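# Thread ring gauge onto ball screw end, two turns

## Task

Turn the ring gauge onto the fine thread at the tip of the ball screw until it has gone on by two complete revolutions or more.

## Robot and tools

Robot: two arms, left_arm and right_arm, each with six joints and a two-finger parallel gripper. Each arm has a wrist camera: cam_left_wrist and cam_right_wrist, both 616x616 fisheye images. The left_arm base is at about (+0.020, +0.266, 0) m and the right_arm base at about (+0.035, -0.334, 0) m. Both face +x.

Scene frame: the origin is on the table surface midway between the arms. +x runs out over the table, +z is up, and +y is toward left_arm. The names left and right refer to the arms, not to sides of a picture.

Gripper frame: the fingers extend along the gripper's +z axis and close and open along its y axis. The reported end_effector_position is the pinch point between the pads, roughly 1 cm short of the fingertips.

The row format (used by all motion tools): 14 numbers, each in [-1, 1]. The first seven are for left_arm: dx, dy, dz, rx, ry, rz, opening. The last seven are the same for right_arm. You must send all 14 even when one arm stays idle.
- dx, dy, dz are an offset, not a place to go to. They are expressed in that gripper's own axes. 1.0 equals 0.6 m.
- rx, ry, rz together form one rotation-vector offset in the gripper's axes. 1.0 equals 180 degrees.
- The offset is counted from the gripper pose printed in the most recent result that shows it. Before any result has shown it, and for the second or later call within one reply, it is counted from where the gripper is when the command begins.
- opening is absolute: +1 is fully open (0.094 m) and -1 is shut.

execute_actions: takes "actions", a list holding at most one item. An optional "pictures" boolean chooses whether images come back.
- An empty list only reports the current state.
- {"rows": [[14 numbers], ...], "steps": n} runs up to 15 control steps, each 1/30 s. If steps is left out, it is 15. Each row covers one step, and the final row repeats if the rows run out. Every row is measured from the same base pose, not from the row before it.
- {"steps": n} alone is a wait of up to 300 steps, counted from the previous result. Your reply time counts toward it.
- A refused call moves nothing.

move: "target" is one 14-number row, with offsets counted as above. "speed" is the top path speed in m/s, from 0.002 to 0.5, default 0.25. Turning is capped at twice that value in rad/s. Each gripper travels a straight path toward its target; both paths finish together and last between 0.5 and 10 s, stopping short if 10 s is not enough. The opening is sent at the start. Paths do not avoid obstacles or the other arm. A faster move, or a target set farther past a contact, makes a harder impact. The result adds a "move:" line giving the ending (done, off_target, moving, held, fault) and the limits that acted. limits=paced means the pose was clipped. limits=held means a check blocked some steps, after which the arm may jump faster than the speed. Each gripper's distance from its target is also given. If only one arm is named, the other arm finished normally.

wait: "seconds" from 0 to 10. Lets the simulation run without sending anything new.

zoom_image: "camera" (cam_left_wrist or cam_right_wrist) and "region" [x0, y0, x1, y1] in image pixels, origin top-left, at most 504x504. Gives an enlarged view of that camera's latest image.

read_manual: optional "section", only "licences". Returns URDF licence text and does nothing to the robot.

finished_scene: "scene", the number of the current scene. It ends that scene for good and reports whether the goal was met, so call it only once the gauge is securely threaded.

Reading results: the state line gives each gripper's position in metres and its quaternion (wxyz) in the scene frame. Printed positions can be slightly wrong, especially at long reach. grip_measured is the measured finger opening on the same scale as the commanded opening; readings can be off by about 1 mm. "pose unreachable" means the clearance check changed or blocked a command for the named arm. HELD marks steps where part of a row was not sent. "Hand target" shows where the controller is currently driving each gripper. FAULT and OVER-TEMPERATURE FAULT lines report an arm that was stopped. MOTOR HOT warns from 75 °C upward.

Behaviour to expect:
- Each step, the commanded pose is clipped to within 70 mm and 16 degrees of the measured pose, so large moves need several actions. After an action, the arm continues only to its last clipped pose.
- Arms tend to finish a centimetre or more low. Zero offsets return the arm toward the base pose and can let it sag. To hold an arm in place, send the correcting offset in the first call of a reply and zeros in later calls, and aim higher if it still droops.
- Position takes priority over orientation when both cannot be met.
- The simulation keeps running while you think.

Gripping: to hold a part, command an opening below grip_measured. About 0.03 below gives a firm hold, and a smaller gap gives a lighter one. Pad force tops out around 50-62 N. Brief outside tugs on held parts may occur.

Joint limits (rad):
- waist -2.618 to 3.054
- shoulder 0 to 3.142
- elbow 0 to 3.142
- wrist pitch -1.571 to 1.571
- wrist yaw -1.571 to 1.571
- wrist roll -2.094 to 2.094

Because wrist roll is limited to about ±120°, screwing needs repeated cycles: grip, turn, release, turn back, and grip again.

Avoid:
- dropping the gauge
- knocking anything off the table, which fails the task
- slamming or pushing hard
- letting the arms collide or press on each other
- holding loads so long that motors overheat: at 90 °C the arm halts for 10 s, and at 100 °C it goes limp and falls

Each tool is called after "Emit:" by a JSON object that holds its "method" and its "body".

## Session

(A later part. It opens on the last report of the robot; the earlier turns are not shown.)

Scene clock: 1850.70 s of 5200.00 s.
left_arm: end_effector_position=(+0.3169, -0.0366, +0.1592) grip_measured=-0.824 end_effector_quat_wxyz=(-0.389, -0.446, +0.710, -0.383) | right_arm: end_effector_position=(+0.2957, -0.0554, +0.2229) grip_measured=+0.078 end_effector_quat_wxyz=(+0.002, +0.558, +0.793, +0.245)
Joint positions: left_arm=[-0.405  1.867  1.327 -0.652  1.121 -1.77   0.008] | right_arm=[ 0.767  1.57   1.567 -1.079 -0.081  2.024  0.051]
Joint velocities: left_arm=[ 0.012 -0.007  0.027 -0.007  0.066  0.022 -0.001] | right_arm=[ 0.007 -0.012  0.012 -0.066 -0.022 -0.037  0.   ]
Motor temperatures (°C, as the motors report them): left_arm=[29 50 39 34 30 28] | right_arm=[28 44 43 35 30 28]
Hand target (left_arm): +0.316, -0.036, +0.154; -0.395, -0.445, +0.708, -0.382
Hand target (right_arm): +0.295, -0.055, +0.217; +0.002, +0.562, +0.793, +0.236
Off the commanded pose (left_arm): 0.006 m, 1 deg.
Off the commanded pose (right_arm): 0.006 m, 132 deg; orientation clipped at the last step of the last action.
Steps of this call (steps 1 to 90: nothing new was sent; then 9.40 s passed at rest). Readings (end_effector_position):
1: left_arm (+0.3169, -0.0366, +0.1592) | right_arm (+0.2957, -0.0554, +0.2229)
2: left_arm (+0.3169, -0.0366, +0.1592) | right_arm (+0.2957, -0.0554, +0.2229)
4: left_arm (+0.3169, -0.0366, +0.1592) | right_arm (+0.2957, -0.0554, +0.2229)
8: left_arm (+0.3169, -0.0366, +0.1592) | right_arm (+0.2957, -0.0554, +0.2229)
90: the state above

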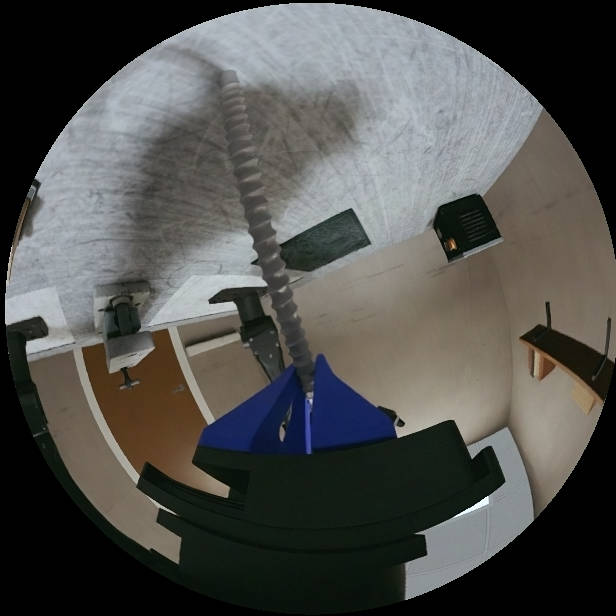

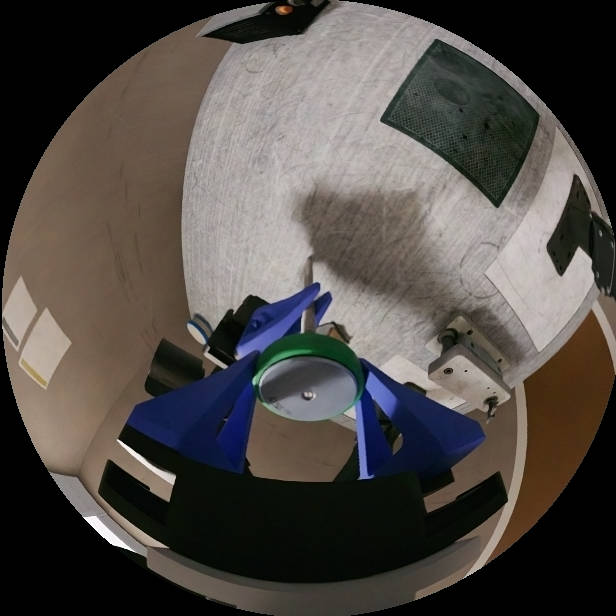

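Emit:
{"method": "execute_actions", "body": {"actions": [{"rows": [[-0.008,0.003,0.004,-0.002,0.003,-0.002,-0.87,-0.0003,-0.0006,-0.004,0,0,0,0.05],[-0.008,0.003,0.004,-0.002,0.003,-0.002,-0.87,-0.0003,-0.0006,-0.004,0,0,0,0.065],[-0.008,0.003,0.004,-0.002,0.003,-0.002,-0.87,-0.0003,-0.0006,-0.004,0,0,0,0.08],[-0.008,0.003,0.004,-0.002,0.003,-0.002,-0.87,-0.0003,-0.0006,-0.004,0,0,0,0.095],[-0.008,0.003,0.004,-0.002,0.003,-0.002,-0.87,-0.0003,-0.0006,-0.004,0,0,0,0.12],[-0.008,0.003,0.004,-0.002,0.003,-0.002,-0.87,-0.0003,-0.0006,-0.004,0,0,0,0.17],[-0.008,0.003,0.004,-0.002,0.003,-0.002,-0.87,-0.0003,-0.0006,-0.004,0.0004,0.0012,-0.03,0.25],[-0.008,0.003,0.004,-0.002,0.003,-0.002,-0.87,-0.0003,-0.0006,-0.004,0.001,0.003,-0.07,0.33],[-0.008,0.003,0.004,-0.002,0.003,-0.002,-0.87,-0.0003,-0.0006,-0.004,0.008,0.042,-0.9,0.4]], "steps": 15}], "pictures": false}}

Emit:
{"method": "execute_actions", "body": {"actions": [{"rows": [[-0.008,0.003,0.004,-0.002,0.003,-0.002,-0.87,0,-0.0007,-0.004,-0.011,0.0415,-0.9,0.4]], "steps": 15}], "pictures": false}}

Emit:
{"method": "execute_actions", "body": {"actions": [{"rows": [[-0.008,0.003,0.004,-0.002,0.003,-0.002,-0.87,0.0004,-0.0006,-0.004,-0.046,0.031,-0.9,0.4]], "steps": 15}], "pictures": false}}

Emit:
{"method": "execute_actions", "body": {"actions": [{"rows": [[-0.008,0.003,0.004,-0.002,0.003,-0.002,-0.87,0.0007,-0.0001,-0.004,-0.058,-0.007,-0.9,0.4]], "steps": 15}], "pictures": false}}

Emit:
{"method": "execute_actions", "body": {"actions": [{"rows": [[-0.008,0.003,0.004,-0.002,0.003,-0.002,-0.87,0.0006,0.0004,-0.004,-0.039,-0.043,-0.9,0.4]], "steps": 15}], "pictures": false}}

Emit:
{"method": "execute_actions", "body": {"actions": [{"rows": [[-0.008,0.003,0.004,-0.002,0.003,-0.002,-0.87,0.0002,0.0007,-0.004,-0.004,-0.058,-0.9,0.3]], "steps": 12}], "pictures": false}}

Emit:
{"method": "wait", "body": {"seconds": 0.4}}

Scene clock: 1864.33 s of 5200.00 s.
left_arm: end_effector_position=(+0.3169, -0.0366, +0.1592) grip_measured=-0.824 end_effector_quat_wxyz=(-0.389, -0.446, +0.710, -0.383) | right_arm: end_effector_position=(+0.2956, -0.0554, +0.2229) grip_measured=+0.397 end_effector_quat_wxyz=(+0.047, +0.403, +0.882, +0.240)
Joint positions: left_arm=[-0.405  1.867  1.327 -0.652  1.121 -1.77   0.008] | right_arm=[ 0.767  1.57   1.567 -1.079 -0.082  1.654  0.066]
Joint velocities: left_arm=[-0.017  0.012  0.012 -0.037 -0.066  0.051 -0.001] | right_arm=[ 0.017  0.002  0.007  0.007  0.007 -1.458  0.   ]
Motor temperatures (°C, as the motors report them): left_arm=[29 50 39 34 30 28] | right_arm=[28 44 43 35 30 28]
Hand target (left_arm): +0.316, -0.036, +0.154; -0.395, -0.445, +0.708, -0.382
Hand target (right_arm): +0.295, -0.057, +0.225; +0.072, +0.310, +0.918, +0.236
Off the commanded pose (left_arm): 0.006 m, 1 deg.
Off the commanded pose (right_arm): 0.002 m, 141 deg; orientation clipped at the last step of the last action.
Steps of this call (steps 1 to 90: nothing new was sent; then 10.13 s passed at rest; steps 91 to 105: all 15 steps of this action). Readings (end_effector_position):
91: left_arm (+0.3169, -0.0366, +0.1592) | right_arm (+0.2957, -0.0554, +0.2229)
92: left_arm (+0.3169, -0.0366, +0.1592) | right_arm (+0.2957, -0.0554, +0.2229)
94: left_arm (+0.3169, -0.0366, +0.1592) | right_arm (+0.2957, -0.0554, +0.2229)
98: left_arm (+0.3169, -0.0366, +0.1592) | right_arm (+0.2956, -0.0554, +0.2229)
105: the state above

Scene clock: 1864.83 s of 5200.00 s.
left_arm: end_effector_position=(+0.3169, -0.0366, +0.1592) grip_measured=-0.824 end_effector_quat_wxyz=(-0.389, -0.446, +0.710, -0.383) | right_arm: end_effector_position=(+0.2956, -0.0554, +0.2229) grip_measured=+0.397 end_effector_quat_wxyz=(+0.127, +0.075, +0.967, +0.209)
Joint positions: left_arm=[-0.405  1.867  1.327 -0.652  1.121 -1.77   0.008] | right_arm=[ 0.767  1.57   1.567 -1.079 -0.082  0.951  0.066]
Joint velocities: left_arm=[-0.007 -0.007  0.022 -0.007 -0.007 -0.11  -0.   ] | right_arm=[ 0.007  0.002  0.017 -0.022 -0.007 -1.311 -0.001]
Motor temperatures (°C, as the motors report them): left_arm=[29 50 39 34 30 28] | right_arm=[28 44 43 35 30 28]
Hand target (left_arm): +0.316, -0.036, +0.154; -0.395, -0.445, +0.708, -0.382
Hand target (right_arm): +0.295, -0.056, +0.225; +0.148, -0.025, +0.969, +0.197
Off the commanded pose (left_arm): 0.006 m, 1 deg.
Off the commanded pose (right_arm): 0.002 m, 122 deg; orientation clipped at the last step of the last action.
Steps of this call (steps 1 to 15: all 15 steps of this action). Readings (end_effector_position):
1: left_arm (+0.3169, -0.0366, +0.1592) | right_arm (+0.2956, -0.0554, +0.2229)
2: left_arm (+0.3169, -0.0366, +0.1592) | right_arm (+0.2956, -0.0554, +0.2229)
4: left_arm (+0.3169, -0.0366, +0.1592) | right_arm (+0.2956, -0.0554, +0.2229)
8: left_arm (+0.3169, -0.0366, +0.1592) | right_arm (+0.2956, -0.0554, +0.2229)
15: the state above

Scene clock: 1865.33 s of 5200.00 s.
left_arm: end_effector_position=(+0.3169, -0.0366, +0.1592) grip_measured=-0.824 end_effector_quat_wxyz=(-0.389, -0.446, +0.710, -0.383) | right_arm: end_effector_position=(+0.2956, -0.0554, +0.2229) grip_measured=+0.397 end_effector_quat_wxyz=(+0.192, -0.266, +0.932, +0.152)
Joint positions: left_arm=[-0.405  1.867  1.327 -0.652  1.121 -1.77   0.008] | right_arm=[ 0.767  1.57   1.567 -1.079 -0.082  0.24   0.066]
Joint velocities: left_arm=[ 0.002  0.007  0.002 -0.037 -0.037  0.037 -0.002] | right_arm=[ 0.002 -0.002 -0.012  0.037 -0.007 -1.385 -0.001]
Motor temperatures (°C, as the motors report them): left_arm=[29 50 39 34 30 28] | right_arm=[28 44 43 35 30 28]
Hand target (left_arm): +0.316, -0.036, +0.154; -0.395, -0.445, +0.708, -0.382
Hand target (right_arm): +0.295, -0.057, +0.225; +0.207, -0.361, +0.899, +0.134
Off the commanded pose (left_arm): 0.006 m, 1 deg.
Off the commanded pose (right_arm): 0.002 m, 122 deg; orientation clipped at the last step of the last action.
Steps of this call (steps 1 to 15: all 15 steps of this action). Readings (end_effector_position):
1: left_arm (+0.3169, -0.0366, +0.1592) | right_arm (+0.2956, -0.0554, +0.2229)
2: left_arm (+0.3169, -0.0366, +0.1592) | right_arm (+0.2956, -0.0554, +0.2229)
4: left_arm (+0.3169, -0.0366, +0.1592) | right_arm (+0.2956, -0.0554, +0.2229)
8: left_arm (+0.3169, -0.0366, +0.1592) | right_arm (+0.2956, -0.0554, +0.2229)
15: the state above

Scene clock: 1865.83 s of 5200.00 s.
left_arm: end_effector_position=(+0.3169, -0.0366, +0.1592) grip_measured=-0.824 end_effector_quat_wxyz=(-0.389, -0.446, +0.710, -0.383) | right_arm: end_effector_position=(+0.2956, -0.0554, +0.2229) grip_measured=+0.397 end_effector_quat_wxyz=(+0.233, -0.577, +0.779, +0.075)
Joint positions: left_arm=[-0.405  1.867  1.327 -0.652  1.121 -1.77   0.008] | right_arm=[ 0.767  1.57   1.567 -1.079 -0.082 -0.478  0.066]
Joint velocities: left_arm=[ 0.002  0.002 -0.007  0.037  0.007  0.037 -0.001] | right_arm=[-0.002 -0.002 -0.002  0.037  0.007 -1.311  0.   ]
Motor temperatures (°C, as the motors report them): left_arm=[29 50 39 34 30 28] | right_arm=[28 44 43 35 30 28]
Hand target (left_arm): +0.316, -0.036, +0.154; -0.395, -0.445, +0.708, -0.382
Hand target (right_arm): +0.295, -0.056, +0.225; +0.241, -0.654, +0.715, +0.054
Off the commanded pose (left_arm): 0.006 m, 1 deg.
Off the commanded pose (right_arm): 0.002 m, 121 deg; orientation clipped at the last step of the last action.
Steps of this call (steps 1 to 15: all 15 steps of this action). Readings (end_effector_position):
1: left_arm (+0.3169, -0.0366, +0.1592) | right_arm (+0.2956, -0.0554, +0.2229)
2: left_arm (+0.3169, -0.0366, +0.1592) | right_arm (+0.2956, -0.0554, +0.2229)
4: left_arm (+0.3169, -0.0366, +0.1592) | right_arm (+0.2956, -0.0554, +0.2229)
8: left_arm (+0.3169, -0.0366, +0.1592) | right_arm (+0.2956, -0.0554, +0.2229)
15: the state above

Scene clock: 1866.33 s of 5200.00 s.
left_arm: end_effector_position=(+0.3169, -0.0366, +0.1592) grip_measured=-0.824 end_effector_quat_wxyz=(-0.389, -0.446, +0.710, -0.383) | right_arm: end_effector_position=(+0.2956, -0.0554, +0.2229) grip_measured=+0.397 end_effector_quat_wxyz=(-0.245, +0.815, -0.525, +0.012)
Joint positions: left_arm=[-0.405  1.867  1.327 -0.652  1.121 -1.77   0.008] | right_arm=[ 0.767  1.57   1.567 -1.079 -0.082 -1.202  0.066]
Joint velocities: left_arm=[ 0.017  0.002  0.012  0.037  0.022 -0.095  0.001] | right_arm=[-0.012 -0.007  0.002  0.007 -0.022 -1.37  -0.001]
Motor temperatures (°C, as the motors report them): left_arm=[29 50 39 34 30 28] | right_arm=[28 44 43 35 30 28]
Hand target (left_arm): +0.316, -0.036, +0.154; -0.395, -0.445, +0.708, -0.382
Hand target (right_arm): +0.295, -0.056, +0.225; -0.244, +0.865, -0.438, +0.035
Off the commanded pose (left_arm): 0.006 m, 1 deg.
Off the commanded pose (right_arm): 0.002 m, 121 deg; orientation clipped at the last step of the last action.
Steps of this call (steps 1 to 15: all 15 steps of this action). Readings (end_effector_position):
1: left_arm (+0.3169, -0.0366, +0.1592) | right_arm (+0.2956, -0.0554, +0.2229)
2: left_arm (+0.3169, -0.0366, +0.1592) | right_arm (+0.2956, -0.0554, +0.2229)
4: left_arm (+0.3169, -0.0366, +0.1592) | right_arm (+0.2956, -0.0554, +0.2229)
8: left_arm (+0.3169, -0.0366, +0.1592) | right_arm (+0.2956, -0.0554, +0.2229)
15: the state above

Scene clock: 1866.73 s of 5200.00 s.
left_arm: end_effector_position=(+0.3169, -0.0366, +0.1592) grip_measured=-0.824 end_effector_quat_wxyz=(-0.389, -0.446, +0.710, -0.383) | right_arm: end_effector_position=(+0.2956, -0.0554, +0.2229) grip_measured=+0.303 end_effector_quat_wxyz=(-0.231, +0.932, -0.269, +0.082)
Joint positions: left_arm=[-0.405  1.867  1.327 -0.652  1.121 -1.77   0.008] | right_arm=[ 0.767  1.57   1.567 -1.079 -0.082 -1.783  0.061]
Joint velocities: left_arm=[-0.002  0.002 -0.007  0.007 -0.066 -0.007  0.   ] | right_arm=[-0.012 -0.012 -0.002  0.037  0.037 -1.341 -0.   ]
Motor temperatures (°C, as the motors report them): left_arm=[29 50 39 34 30 28] | right_arm=[28 44 43 35 30 28]
Hand target (left_arm): +0.316, -0.036, +0.154; -0.395, -0.445, +0.708, -0.382
Hand target (right_arm): +0.295, -0.056, +0.225; -0.224, +0.954, -0.172, +0.104
Off the commanded pose (left_arm): 0.006 m, 1 deg.
Off the commanded pose (right_arm): 0.002 m, 129 deg; orientation clipped at the last step of the last action.
Steps of this call (steps 1 to 12: all 12 steps of this action). Readings (end_effector_position):
1: left_arm (+0.3169, -0.0366, +0.1592) | right_arm (+0.2956, -0.0554, +0.2229)
2: left_arm (+0.3169, -0.0366, +0.1592) | right_arm (+0.2956, -0.0554, +0.2229)
4: left_arm (+0.3169, -0.0366, +0.1592) | right_arm (+0.2956, -0.0554, +0.2229)
8: left_arm (+0.3169, -0.0366, +0.1592) | right_arm (+0.2956, -0.0554, +0.2229)
12: the state above

Scene clock: 1867.13 s of 5200.00 s.
left_arm: end_effector_position=(+0.3169, -0.0366, +0.1592) grip_measured=-0.824 end_effector_quat_wxyz=(-0.389, -0.446, +0.710, -0.383) | right_arm: end_effector_position=(+0.2956, -0.0554, +0.2229) grip_measured=+0.303 end_effector_quat_wxyz=(-0.222, +0.953, -0.179, +0.103)
Joint positions: left_arm=[-0.405  1.867  1.327 -0.652  1.121 -1.77   0.008] | right_arm=[ 0.767  1.57   1.567 -1.079 -0.082 -1.974  0.061]
Joint velocities: left_arm=[-0.022 -0.017 -0.007  0.007 -0.022 -0.022 -0.001] | right_arm=[-0.012 -0.002  0.002 -0.022  0.037 -0.139 -0.   ]
Motor temperatures (°C, as the motors report them): left_arm=[29 50 39 34 30 28] | right_arm=[28 44 43 35 30 28]
Hand target (left_arm): +0.316, -0.036, +0.154; -0.395, -0.445, +0.708, -0.382
Hand target (right_arm): +0.295, -0.056, +0.225; -0.224, +0.954, -0.172, +0.104
Off the commanded pose (left_arm): 0.006 m, 1 deg.
Off the commanded pose (right_arm): 0.002 m, 118 deg; orientation clipped at the last step of the last action.
Steps of this call (steps 1 to 12: nothing new was sent). Readings (end_effector_position):
1: left_arm (+0.3169, -0.0366, +0.1592) | right_arm (+0.2956, -0.0554, +0.2229)
2: left_arm (+0.3169, -0.0366, +0.1592) | right_arm (+0.2956, -0.0554, +0.2229)
4: left_arm (+0.3169, -0.0366, +0.1592) | right_arm (+0.2956, -0.0554, +0.2229)
8: left_arm (+0.3169, -0.0366, +0.1592) | right_arm (+0.2956, -0.0554, +0.2229)
12: the state above

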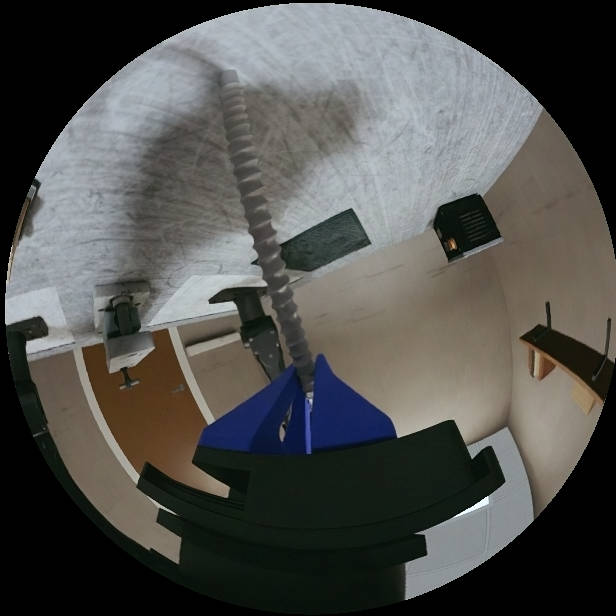

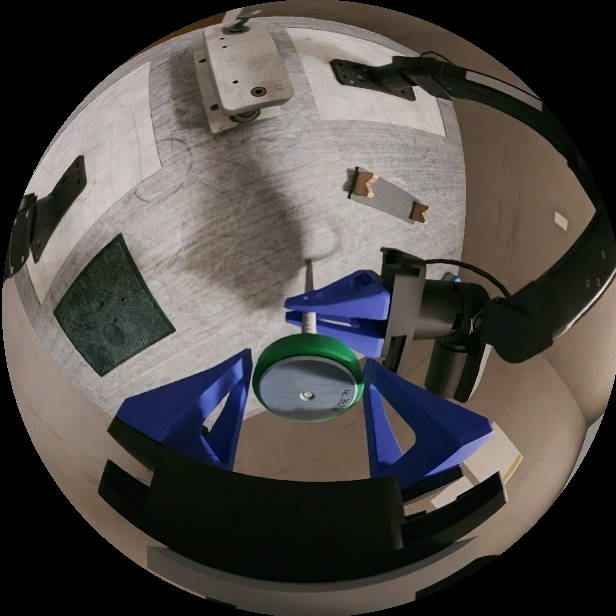

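Emit:
{"method": "execute_actions", "body": {"actions": [{"rows": [[-0.008,0.003,0.004,-0.002,0.003,-0.002,-0.87,-0.0003,0.0006,-0.004,0,0,0,0.21],[-0.008,0.003,0.004,-0.002,0.003,-0.002,-0.87,-0.0003,0.0006,-0.004,0,0,0,0.15],[-0.008,0.003,0.004,-0.002,0.003,-0.002,-0.87,-0.0003,0.0006,-0.004,0,0,0,0.115],[-0.008,0.003,0.004,-0.002,0.003,-0.002,-0.87,-0.0003,0.0006,-0.004,0,0,0,0.098],[-0.008,0.003,0.004,-0.002,0.003,-0.002,-0.87,-0.0003,0.0006,-0.004,0,0,0,0.087],[-0.008,0.003,0.004,-0.002,0.003,-0.002,-0.87,-0.0003,0.0006,-0.004,0,0,0,0.077],[-0.008,0.003,0.004,-0.002,0.003,-0.002,-0.87,-0.0003,0.0006,-0.004,0,0,0,0.066],[-0.008,0.003,0.004,-0.002,0.003,-0.002,-0.87,-0.0003,0.0006,-0.004,0,0,0,0.055],[-0.008,0.003,0.004,-0.002,0.003,-0.002,-0.87,-0.0003,0.0006,-0.004,0,0,0,0.045]], "steps": 11}], "pictures": false}}

Emit:
{"method": "execute_actions", "body": {"actions": [{"rows": [[-0.008,0.003,0.004,-0.002,0.003,-0.002,-0.87,-0.0021,0.0025,0.0086,-0.006,-0.0012,0.03,0.045],[-0.008,0.003,0.004,-0.002,0.003,-0.002,-0.87,-0.0021,0.0025,0.0086,-0.0069,0.002,0.07,0.045],[-0.008,0.003,0.004,-0.002,0.003,-0.002,-0.87,-0.0021,0.0025,0.0086,-0.062,0.043,0.9,0.045]], "steps": 15}], "pictures": false}}

Emit:
{"method": "execute_actions", "body": {"actions": [{"rows": [[-0.008,0.003,0.004,-0.002,0.003,-0.002,-0.87,-0.0002,0.0032,0.0086,-0.023,0.072,0.9,0.045]], "steps": 15}], "pictures": false}}

Emit:
{"method": "execute_actions", "body": {"actions": [{"rows": [[-0.008,0.003,0.004,-0.002,0.003,-0.002,-0.87,0.002,0.0025,0.0086,0.029,0.069,0.9,0.045]], "steps": 15}], "pictures": false}}

Emit:
{"method": "execute_actions", "body": {"actions": [{"rows": [[-0.008,0.003,0.004,-0.002,0.003,-0.002,-0.87,0.0031,0.0006,0.0086,0.068,0.033,0.9,0.045]], "steps": 15}], "pictures": false}}

Emit:
{"method": "execute_actions", "body": {"actions": [{"rows": [[-0.008,0.003,0.004,-0.002,0.003,-0.002,-0.87,0.0028,-0.0016,0.0086,0.073,-0.02,0.9,0.045]], "steps": 15}], "pictures": false}}

Emit:
{"method": "execute_actions", "body": {"actions": [{"rows": [[-0.008,0.003,0.004,-0.002,0.003,-0.002,-0.87,0.001,-0.003,0.0086,0.048,-0.058,0.9,0.045]], "steps": 7}], "pictures": false}}

Emit:
{"method": "wait", "body": {"seconds": 0.4}}

Emit:
{"method": "zoom_image", "body": {"camera": "cam_right_wrist", "region": [290, 380, 330, 410]}}

Scene clock: 1888.33 s of 5200.00 s.
left_arm: end_effector_position=(+0.3169, -0.0366, +0.1592) grip_measured=-0.824 end_effector_quat_wxyz=(-0.389, -0.446, +0.710, -0.383) | right_arm: end_effector_position=(+0.2957, -0.0555, +0.2229) grip_measured=+0.078 end_effector_quat_wxyz=(-0.221, +0.954, -0.174, +0.105)
Joint positions: left_arm=[-0.405  1.867  1.327 -0.652  1.121 -1.77   0.008] | right_arm=[ 0.767  1.57   1.567 -1.079 -0.081 -1.984  0.051]
Joint velocities: left_arm=[-0.007 -0.027 -0.007  0.037 -0.007  0.066  0.001] | right_arm=[ 0.002 -0.022 -0.002 -0.007 -0.066  0.037 -0.   ]
Motor temperatures (°C, as the motors report them): left_arm=[29 50 39 34 30 28] | right_arm=[28 45 43 35 30 28]
Hand target (left_arm): +0.316, -0.036, +0.154; -0.395, -0.445, +0.708, -0.382
Hand target (right_arm): +0.295, -0.057, +0.225; -0.222, +0.953, -0.179, +0.104
Off the commanded pose (left_arm): 0.006 m, 1 deg.
Off the commanded pose (right_arm): 0.002 m, 1 deg.
Steps of this call (steps 1 to 90: nothing new was sent; then 17.83 s passed at rest; steps 91 to 101: all 11 steps of this action). Readings (end_effector_position):
91: left_arm (+0.3169, -0.0366, +0.1592) | right_arm (+0.2956, -0.0554, +0.2229)
92: left_arm (+0.3169, -0.0366, +0.1592) | right_arm (+0.2956, -0.0554, +0.2229)
94: left_arm (+0.3169, -0.0366, +0.1592) | right_arm (+0.2957, -0.0554, +0.2229)
98: left_arm (+0.3169, -0.0366, +0.1592) | right_arm (+0.2957, -0.0555, +0.2229)
101: the state above

Scene clock: 1888.83 s of 5200.00 s.
left_arm: end_effector_position=(+0.3169, -0.0366, +0.1592) grip_measured=-0.824 end_effector_quat_wxyz=(-0.389, -0.446, +0.710, -0.383) | right_arm: end_effector_position=(+0.2958, -0.0555, +0.2226) grip_measured=+0.078 end_effector_quat_wxyz=(-0.243, +0.847, -0.472, +0.028)
Joint positions: left_arm=[-0.405  1.867  1.327 -0.652  1.121 -1.77   0.008] | right_arm=[ 0.767  1.571  1.567 -1.079 -0.08  -1.328  0.051]
Joint velocities: left_arm=[-0.007 -0.007  0.012 -0.022 -0.007 -0.022  0.001] | right_arm=[ 0.012  0.007 -0.012  0.066 -0.081  1.326 -0.   ]
Motor temperatures (°C, as the motors report them): left_arm=[29 50 39 34 30 28] | right_arm=[28 45 43 35 30 28]
Hand target (left_arm): +0.316, -0.036, +0.154; -0.395, -0.445, +0.708, -0.382
Hand target (right_arm): +0.295, -0.054, +0.218; -0.235, +0.796, -0.558, +0.003
Off the commanded pose (left_arm): 0.006 m, 1 deg.
Off the commanded pose (right_arm): 0.005 m, 125 deg; orientation clipped at the last step of the last action.
Steps of this call (steps 1 to 15: all 15 steps of this action). Readings (end_effector_position):
1: left_arm (+0.3169, -0.0366, +0.1592) | right_arm (+0.2958, -0.0555, +0.2226)
2: left_arm (+0.3169, -0.0366, +0.1592) | right_arm (+0.2958, -0.0555, +0.2226)
4: left_arm (+0.3169, -0.0366, +0.1592) | right_arm (+0.2958, -0.0555, +0.2226)
8: left_arm (+0.3169, -0.0366, +0.1592) | right_arm (+0.2958, -0.0555, +0.2226)
15: the state above

Scene clock: 1889.33 s of 5200.00 s.
left_arm: end_effector_position=(+0.3169, -0.0366, +0.1592) grip_measured=-0.824 end_effector_quat_wxyz=(-0.389, -0.446, +0.710, -0.383) | right_arm: end_effector_position=(+0.2958, -0.0555, +0.2226) grip_measured=+0.078 end_effector_quat_wxyz=(+0.237, -0.631, +0.736, +0.057)
Joint positions: left_arm=[-0.405  1.867  1.327 -0.652  1.121 -1.77   0.008] | right_arm=[ 0.767  1.571  1.567 -1.079 -0.08  -0.622  0.051]
Joint velocities: left_arm=[-0.002  0.017  0.002 -0.022 -0.022 -0.022  0.   ] | right_arm=[-0.002 -0.007  0.002  0.022  0.051  1.282 -0.   ]
Motor temperatures (°C, as the motors report them): left_arm=[29 50 39 34 30 28] | right_arm=[28 45 43 35 30 28]
Hand target (left_arm): +0.316, -0.036, +0.154; -0.395, -0.445, +0.708, -0.382
Hand target (right_arm): +0.296, -0.054, +0.217; +0.221, -0.554, +0.799, +0.079
Off the commanded pose (left_arm): 0.006 m, 1 deg.
Off the commanded pose (right_arm): 0.006 m, 122 deg; orientation clipped at the last step of the last action.
Steps of this call (steps 1 to 15: all 15 steps of this action). Readings (end_effector_position):
1: left_arm (+0.3169, -0.0366, +0.1592) | right_arm (+0.2958, -0.0555, +0.2226)
2: left_arm (+0.3169, -0.0366, +0.1592) | right_arm (+0.2958, -0.0555, +0.2226)
4: left_arm (+0.3169, -0.0366, +0.1592) | right_arm (+0.2958, -0.0555, +0.2226)
8: left_arm (+0.3169, -0.0366, +0.1592) | right_arm (+0.2958, -0.0555, +0.2226)
15: the state above

Scene clock: 1889.83 s of 5200.00 s.
left_arm: end_effector_position=(+0.3169, -0.0366, +0.1592) grip_measured=-0.824 end_effector_quat_wxyz=(-0.389, -0.446, +0.710, -0.383) | right_arm: end_effector_position=(+0.2959, -0.0555, +0.2223) grip_measured=+0.078 end_effector_quat_wxyz=(+0.203, -0.339, +0.909, +0.135)
Joint positions: left_arm=[-0.405  1.867  1.327 -0.652  1.121 -1.77   0.008] | right_arm=[ 0.767  1.571  1.567 -1.079 -0.08   0.081  0.051]
Joint velocities: left_arm=[-0.002  0.007 -0.007  0.007 -0.037  0.022 -0.   ] | right_arm=[ 0.002 -0.022 -0.002  0.022 -0.081  1.311  0.   ]
Motor temperatures (°C, as the motors report them): left_arm=[29 50 39 34 30 28] | right_arm=[28 45 43 35 30 28]
Hand target (left_arm): +0.316, -0.036, +0.154; -0.395, -0.445, +0.708, -0.382
Hand target (right_arm): +0.296, -0.054, +0.217; +0.180, -0.245, +0.941, +0.150
Off the commanded pose (left_arm): 0.006 m, 1 deg.
Off the commanded pose (right_arm): 0.005 m, 122 deg; orientation clipped at the last step of the last action.
Steps of this call (steps 1 to 15: all 15 steps of this action). Readings (end_effector_position):
1: left_arm (+0.3169, -0.0366, +0.1592) | right_arm (+0.2959, -0.0556, +0.2226)
2: left_arm (+0.3169, -0.0366, +0.1592) | right_arm (+0.2959, -0.0556, +0.2226)
4: left_arm (+0.3169, -0.0366, +0.1592) | right_arm (+0.2959, -0.0556, +0.2226)
8: left_arm (+0.3169, -0.0366, +0.1592) | right_arm (+0.2959, -0.0556, +0.2226)
15: the state above

Scene clock: 1890.33 s of 5200.00 s.
left_arm: end_effector_position=(+0.3169, -0.0366, +0.1592) grip_measured=-0.824 end_effector_quat_wxyz=(-0.389, -0.446, +0.710, -0.383) | right_arm: end_effector_position=(+0.2959, -0.0555, +0.2223) grip_measured=+0.078 end_effector_quat_wxyz=(+0.143, -0.001, +0.970, +0.198)
Joint positions: left_arm=[-0.405  1.867  1.327 -0.652  1.121 -1.77   0.008] | right_arm=[ 0.767  1.571  1.567 -1.079 -0.08   0.795  0.051]
Joint velocities: left_arm=[ 0.022  0.002 -0.017 -0.051 -0.022 -0.022 -0.002] | right_arm=[ 0.002  0.007  0.002  0.022 -0.022  1.37  -0.   ]
Motor temperatures (°C, as the motors report them): left_arm=[29 50 39 34 30 28] | right_arm=[28 45 43 35 30 28]
Hand target (left_arm): +0.316, -0.036, +0.154; -0.395, -0.445, +0.708, -0.382
Hand target (right_arm): +0.296, -0.054, +0.217; +0.117, +0.099, +0.967, +0.203
Off the commanded pose (left_arm): 0.006 m, 1 deg.
Off the commanded pose (right_arm): 0.005 m, 122 deg; orientation clipped at the last step of the last action.
Steps of this call (steps 1 to 15: all 15 steps of this action). Readings (end_effector_position):
1: left_arm (+0.3169, -0.0366, +0.1592) | right_arm (+0.2959, -0.0555, +0.2223)
2: left_arm (+0.3169, -0.0366, +0.1592) | right_arm (+0.2959, -0.0555, +0.2223)
4: left_arm (+0.3169, -0.0366, +0.1592) | right_arm (+0.2959, -0.0555, +0.2223)
8: left_arm (+0.3169, -0.0366, +0.1592) | right_arm (+0.2959, -0.0555, +0.2223)
15: the state above

Scene clock: 1890.83 s of 5200.00 s.
left_arm: end_effector_position=(+0.3169, -0.0366, +0.1592) grip_measured=-0.824 end_effector_quat_wxyz=(-0.389, -0.446, +0.710, -0.383) | right_arm: end_effector_position=(+0.2960, -0.0555, +0.2220) grip_measured=+0.078 end_effector_quat_wxyz=(+0.064, +0.341, +0.908, +0.235)
Joint positions: left_arm=[-0.405  1.867  1.327 -0.652  1.121 -1.77   0.008] | right_arm=[ 0.767  1.572  1.567 -1.079 -0.08   1.514  0.051]
Joint velocities: left_arm=[-0.007  0.002 -0.022  0.037  0.022  0.007 -0.001] | right_arm=[-0.002 -0.012 -0.012  0.022  0.095  1.429 -0.001]
Motor temperatures (°C, as the motors report them): left_arm=[29 50 39 34 30 28] | right_arm=[28 45 43 35 30 28]
Hand target (left_arm): +0.316, -0.036, +0.154; -0.395, -0.445, +0.708, -0.382
Hand target (right_arm): +0.296, -0.054, +0.217; +0.038, +0.433, +0.871, +0.231
Off the commanded pose (left_arm): 0.006 m, 1 deg.
Off the commanded pose (right_arm): 0.005 m, 122 deg; orientation clipped at the last step of the last action.
Steps of this call (steps 1 to 15: all 15 steps of this action). Readings (end_effector_position):
1: left_arm (+0.3169, -0.0366, +0.1592) | right_arm (+0.2959, -0.0555, +0.2223)
2: left_arm (+0.3169, -0.0366, +0.1592) | right_arm (+0.2959, -0.0555, +0.2223)
4: left_arm (+0.3169, -0.0366, +0.1592) | right_arm (+0.2959, -0.0555, +0.2223)
8: left_arm (+0.3169, -0.0366, +0.1592) | right_arm (+0.2959, -0.0555, +0.2223)
15: the state above

Scene clock: 1891.07 s of 5200.00 s.
left_arm: end_effector_position=(+0.3169, -0.0366, +0.1592) grip_measured=-0.824 end_effector_quat_wxyz=(-0.389, -0.446, +0.710, -0.383) | right_arm: end_effector_position=(+0.2960, -0.0554, +0.2221) grip_measured=+0.078 end_effector_quat_wxyz=(+0.024, +0.487, +0.839, +0.242)
Joint positions: left_arm=[-0.405  1.867  1.327 -0.652  1.121 -1.77   0.008] | right_arm=[ 0.767  1.572  1.567 -1.079 -0.08   1.847  0.051]
Joint velocities: left_arm=[-0.012  0.012 -0.002  0.022 -0.022 -0.051 -0.001] | right_arm=[-0.012 -0.002  0.017  0.066 -0.051  1.311 -0.001]
Motor temperatures (°C, as the motors report them): left_arm=[29 50 39 34 30 28] | right_arm=[28 45 43 35 30 28]
Hand target (left_arm): +0.316, -0.036, +0.154; -0.395, -0.445, +0.708, -0.382
Hand target (right_arm): +0.296, -0.054, +0.217; -0.001, +0.571, +0.786, +0.235
Off the commanded pose (left_arm): 0.006 m, 1 deg.
Off the commanded pose (right_arm): 0.006 m, 144 deg; orientation clipped at the last step of the last action.
Steps of this call (steps 1 to 7: all 7 steps of this action). Readings (end_effector_position):
1: left_arm (+0.3169, -0.0366, +0.1592) | right_arm (+0.2960, -0.0555, +0.2220)
2: left_arm (+0.3169, -0.0366, +0.1592) | right_arm (+0.2960, -0.0555, +0.2220)
4: left_arm (+0.3169, -0.0366, +0.1592) | right_arm (+0.2960, -0.0555, +0.2220)
7: the state above

Scene clock: 1891.47 s of 5200.00 s.
left_arm: end_effector_position=(+0.3169, -0.0366, +0.1592) grip_measured=-0.824 end_effector_quat_wxyz=(-0.389, -0.446, +0.710, -0.383) | right_arm: end_effector_position=(+0.2960, -0.0554, +0.2221) grip_measured=+0.078 end_effector_quat_wxyz=(+0.002, +0.562, +0.790, +0.244)
Joint positions: left_arm=[-0.405  1.867  1.327 -0.652  1.121 -1.77   0.008] | right_arm=[ 0.767  1.572  1.567 -1.079 -0.08   2.033  0.051]
Joint velocities: left_arm=[ 0.017  0.002  0.002  0.007 -0.022 -0.007  0.001] | right_arm=[-0.012 -0.032  0.007  0.022  0.051  0.081 -0.001]
Motor temperatures (°C, as the motors report them): left_arm=[29 50 39 34 30 28] | right_arm=[28 45 43 35 30 28]
Hand target (left_arm): +0.316, -0.036, +0.154; -0.395, -0.445, +0.708, -0.382
Hand target (right_arm): +0.296, -0.054, +0.217; -0.001, +0.571, +0.786, +0.235
Off the commanded pose (left_arm): 0.006 m, 1 deg.
Off the commanded pose (right_arm): 0.006 m, 133 deg; orientation clipped at the last step of the last action.
Steps of this call (steps 1 to 12: nothing new was sent). Readings (end_effector_position):
1: left_arm (+0.3169, -0.0366, +0.1592) | right_arm (+0.2960, -0.0554, +0.2221)
2: left_arm (+0.3169, -0.0366, +0.1592) | right_arm (+0.2960, -0.0554, +0.2221)
4: left_arm (+0.3169, -0.0366, +0.1592) | right_arm (+0.2960, -0.0554, +0.2221)
8: left_arm (+0.3169, -0.0366, +0.1592) | right_arm (+0.2960, -0.0554, +0.2221)
12: the state above

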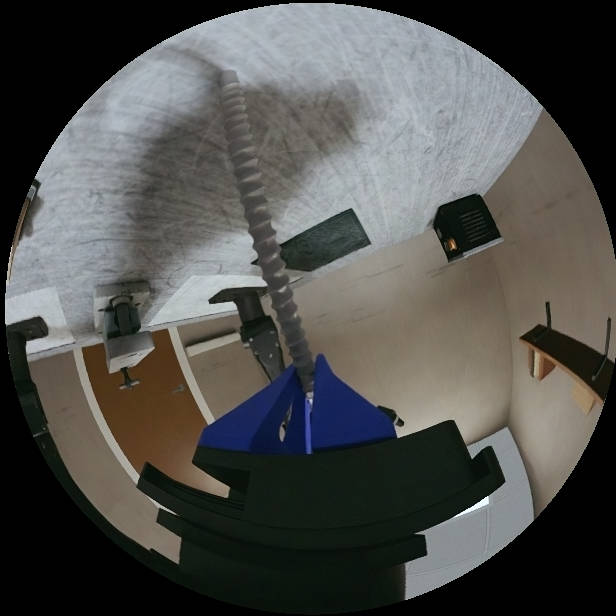

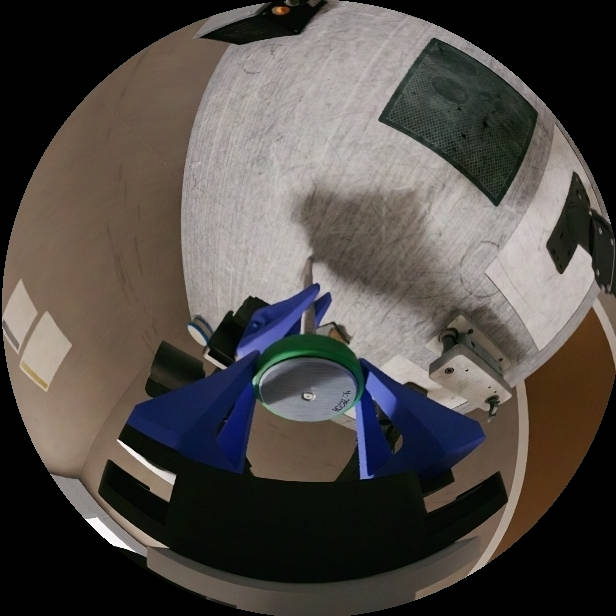

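Region (290, 380, 330, 410) of cam_right_wrist's 616x616 image, scaled by 12.600, with more detail than that image has; it fills the top 378 rows of this view, and the rest is white.

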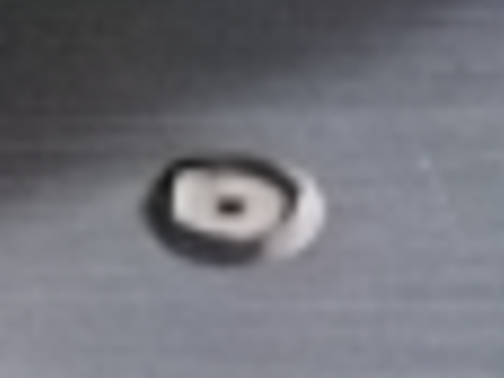

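Emit:
{"method": "execute_actions", "body": {"actions": [{"rows": [[-0.008,0.003,0.004,-0.002,0.003,-0.002,-0.87,-0.0003,-0.0006,-0.004,0,0,0,0.05],[-0.008,0.003,0.004,-0.002,0.003,-0.002,-0.87,-0.0003,-0.0006,-0.004,0,0,0,0.065],[-0.008,0.003,0.004,-0.002,0.003,-0.002,-0.87,-0.0003,-0.0006,-0.004,0,0,0,0.08],[-0.008,0.003,0.004,-0.002,0.003,-0.002,-0.87,-0.0003,-0.0006,-0.004,0,0,0,0.095],[-0.008,0.003,0.004,-0.002,0.003,-0.002,-0.87,-0.0003,-0.0006,-0.004,0,0,0,0.12],[-0.008,0.003,0.004,-0.002,0.003,-0.002,-0.87,-0.0003,-0.0006,-0.004,0,0,0,0.17],[-0.008,0.003,0.004,-0.002,0.003,-0.002,-0.87,-0.0003,-0.0006,-0.004,0,0,0,0.25],[-0.008,0.003,0.004,-0.002,0.003,-0.002,-0.87,-0.0003,-0.0006,-0.004,0,0,0,0.33],[-0.008,0.003,0.004,-0.002,0.003,-0.002,-0.87,-0.0003,-0.0006,-0.004,0,0,0,0.4]], "steps": 15}]}}

Scene clock: 1898.47 s of 5200.00 s.
left_arm: end_effector_position=(+0.3169, -0.0366, +0.1592) grip_measured=-0.824 end_effector_quat_wxyz=(-0.389, -0.446, +0.710, -0.383) | right_arm: end_effector_position=(+0.2960, -0.0554, +0.2221) grip_measured=+0.397 end_effector_quat_wxyz=(+0.001, +0.565, +0.788, +0.244)
Joint positions: left_arm=[-0.405  1.867  1.327 -0.652  1.121 -1.77   0.008] | right_arm=[ 0.767  1.572  1.567 -1.079 -0.08   2.04   0.066]
Joint velocities: left_arm=[-0.002 -0.017 -0.017 -0.081 -0.037  0.022  0.001] | right_arm=[-0.007  0.007 -0.012  0.007  0.007 -0.007 -0.001]
Motor temperatures (°C, as the motors report them): left_arm=[29 50 39 34 30 28] | right_arm=[28 44 43 35 30 28]
Hand target (left_arm): +0.316, -0.036, +0.154; -0.395, -0.445, +0.708, -0.382
Hand target (right_arm): +0.295, -0.057, +0.224; +0.002, +0.562, +0.790, +0.244
Off the commanded pose (left_arm): 0.006 m, 1 deg.
Off the commanded pose (right_arm): 0.002 m, 0 deg.
Steps of this call (steps 1 to 90: nothing new was sent; then 3.50 s passed at rest; steps 91 to 105: all 15 steps of this action). Readings (end_effector_position):
91: left_arm (+0.3169, -0.0366, +0.1592) | right_arm (+0.2960, -0.0554, +0.2221)
92: left_arm (+0.3169, -0.0366, +0.1592) | right_arm (+0.2960, -0.0554, +0.2221)
94: left_arm (+0.3169, -0.0366, +0.1592) | right_arm (+0.2960, -0.0554, +0.2221)
98: left_arm (+0.3169, -0.0366, +0.1592) | right_arm (+0.2960, -0.0554, +0.2221)
105: the state above

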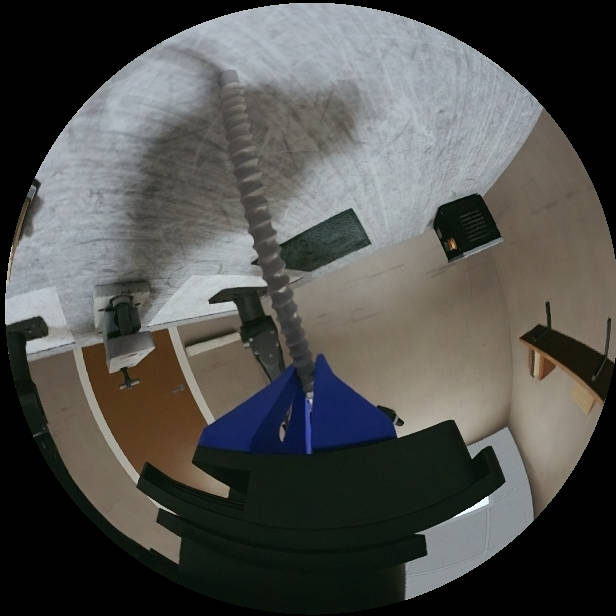

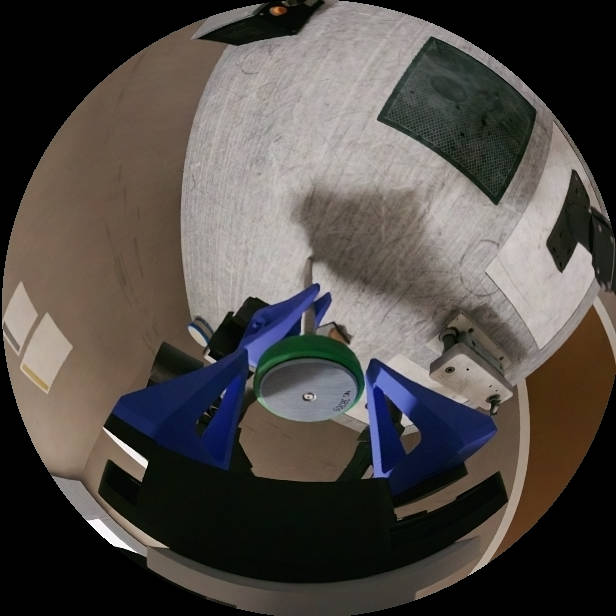

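Emit:
{"method": "finished_scene", "body": {"scene": 2}}

The scene is finished: the task was done.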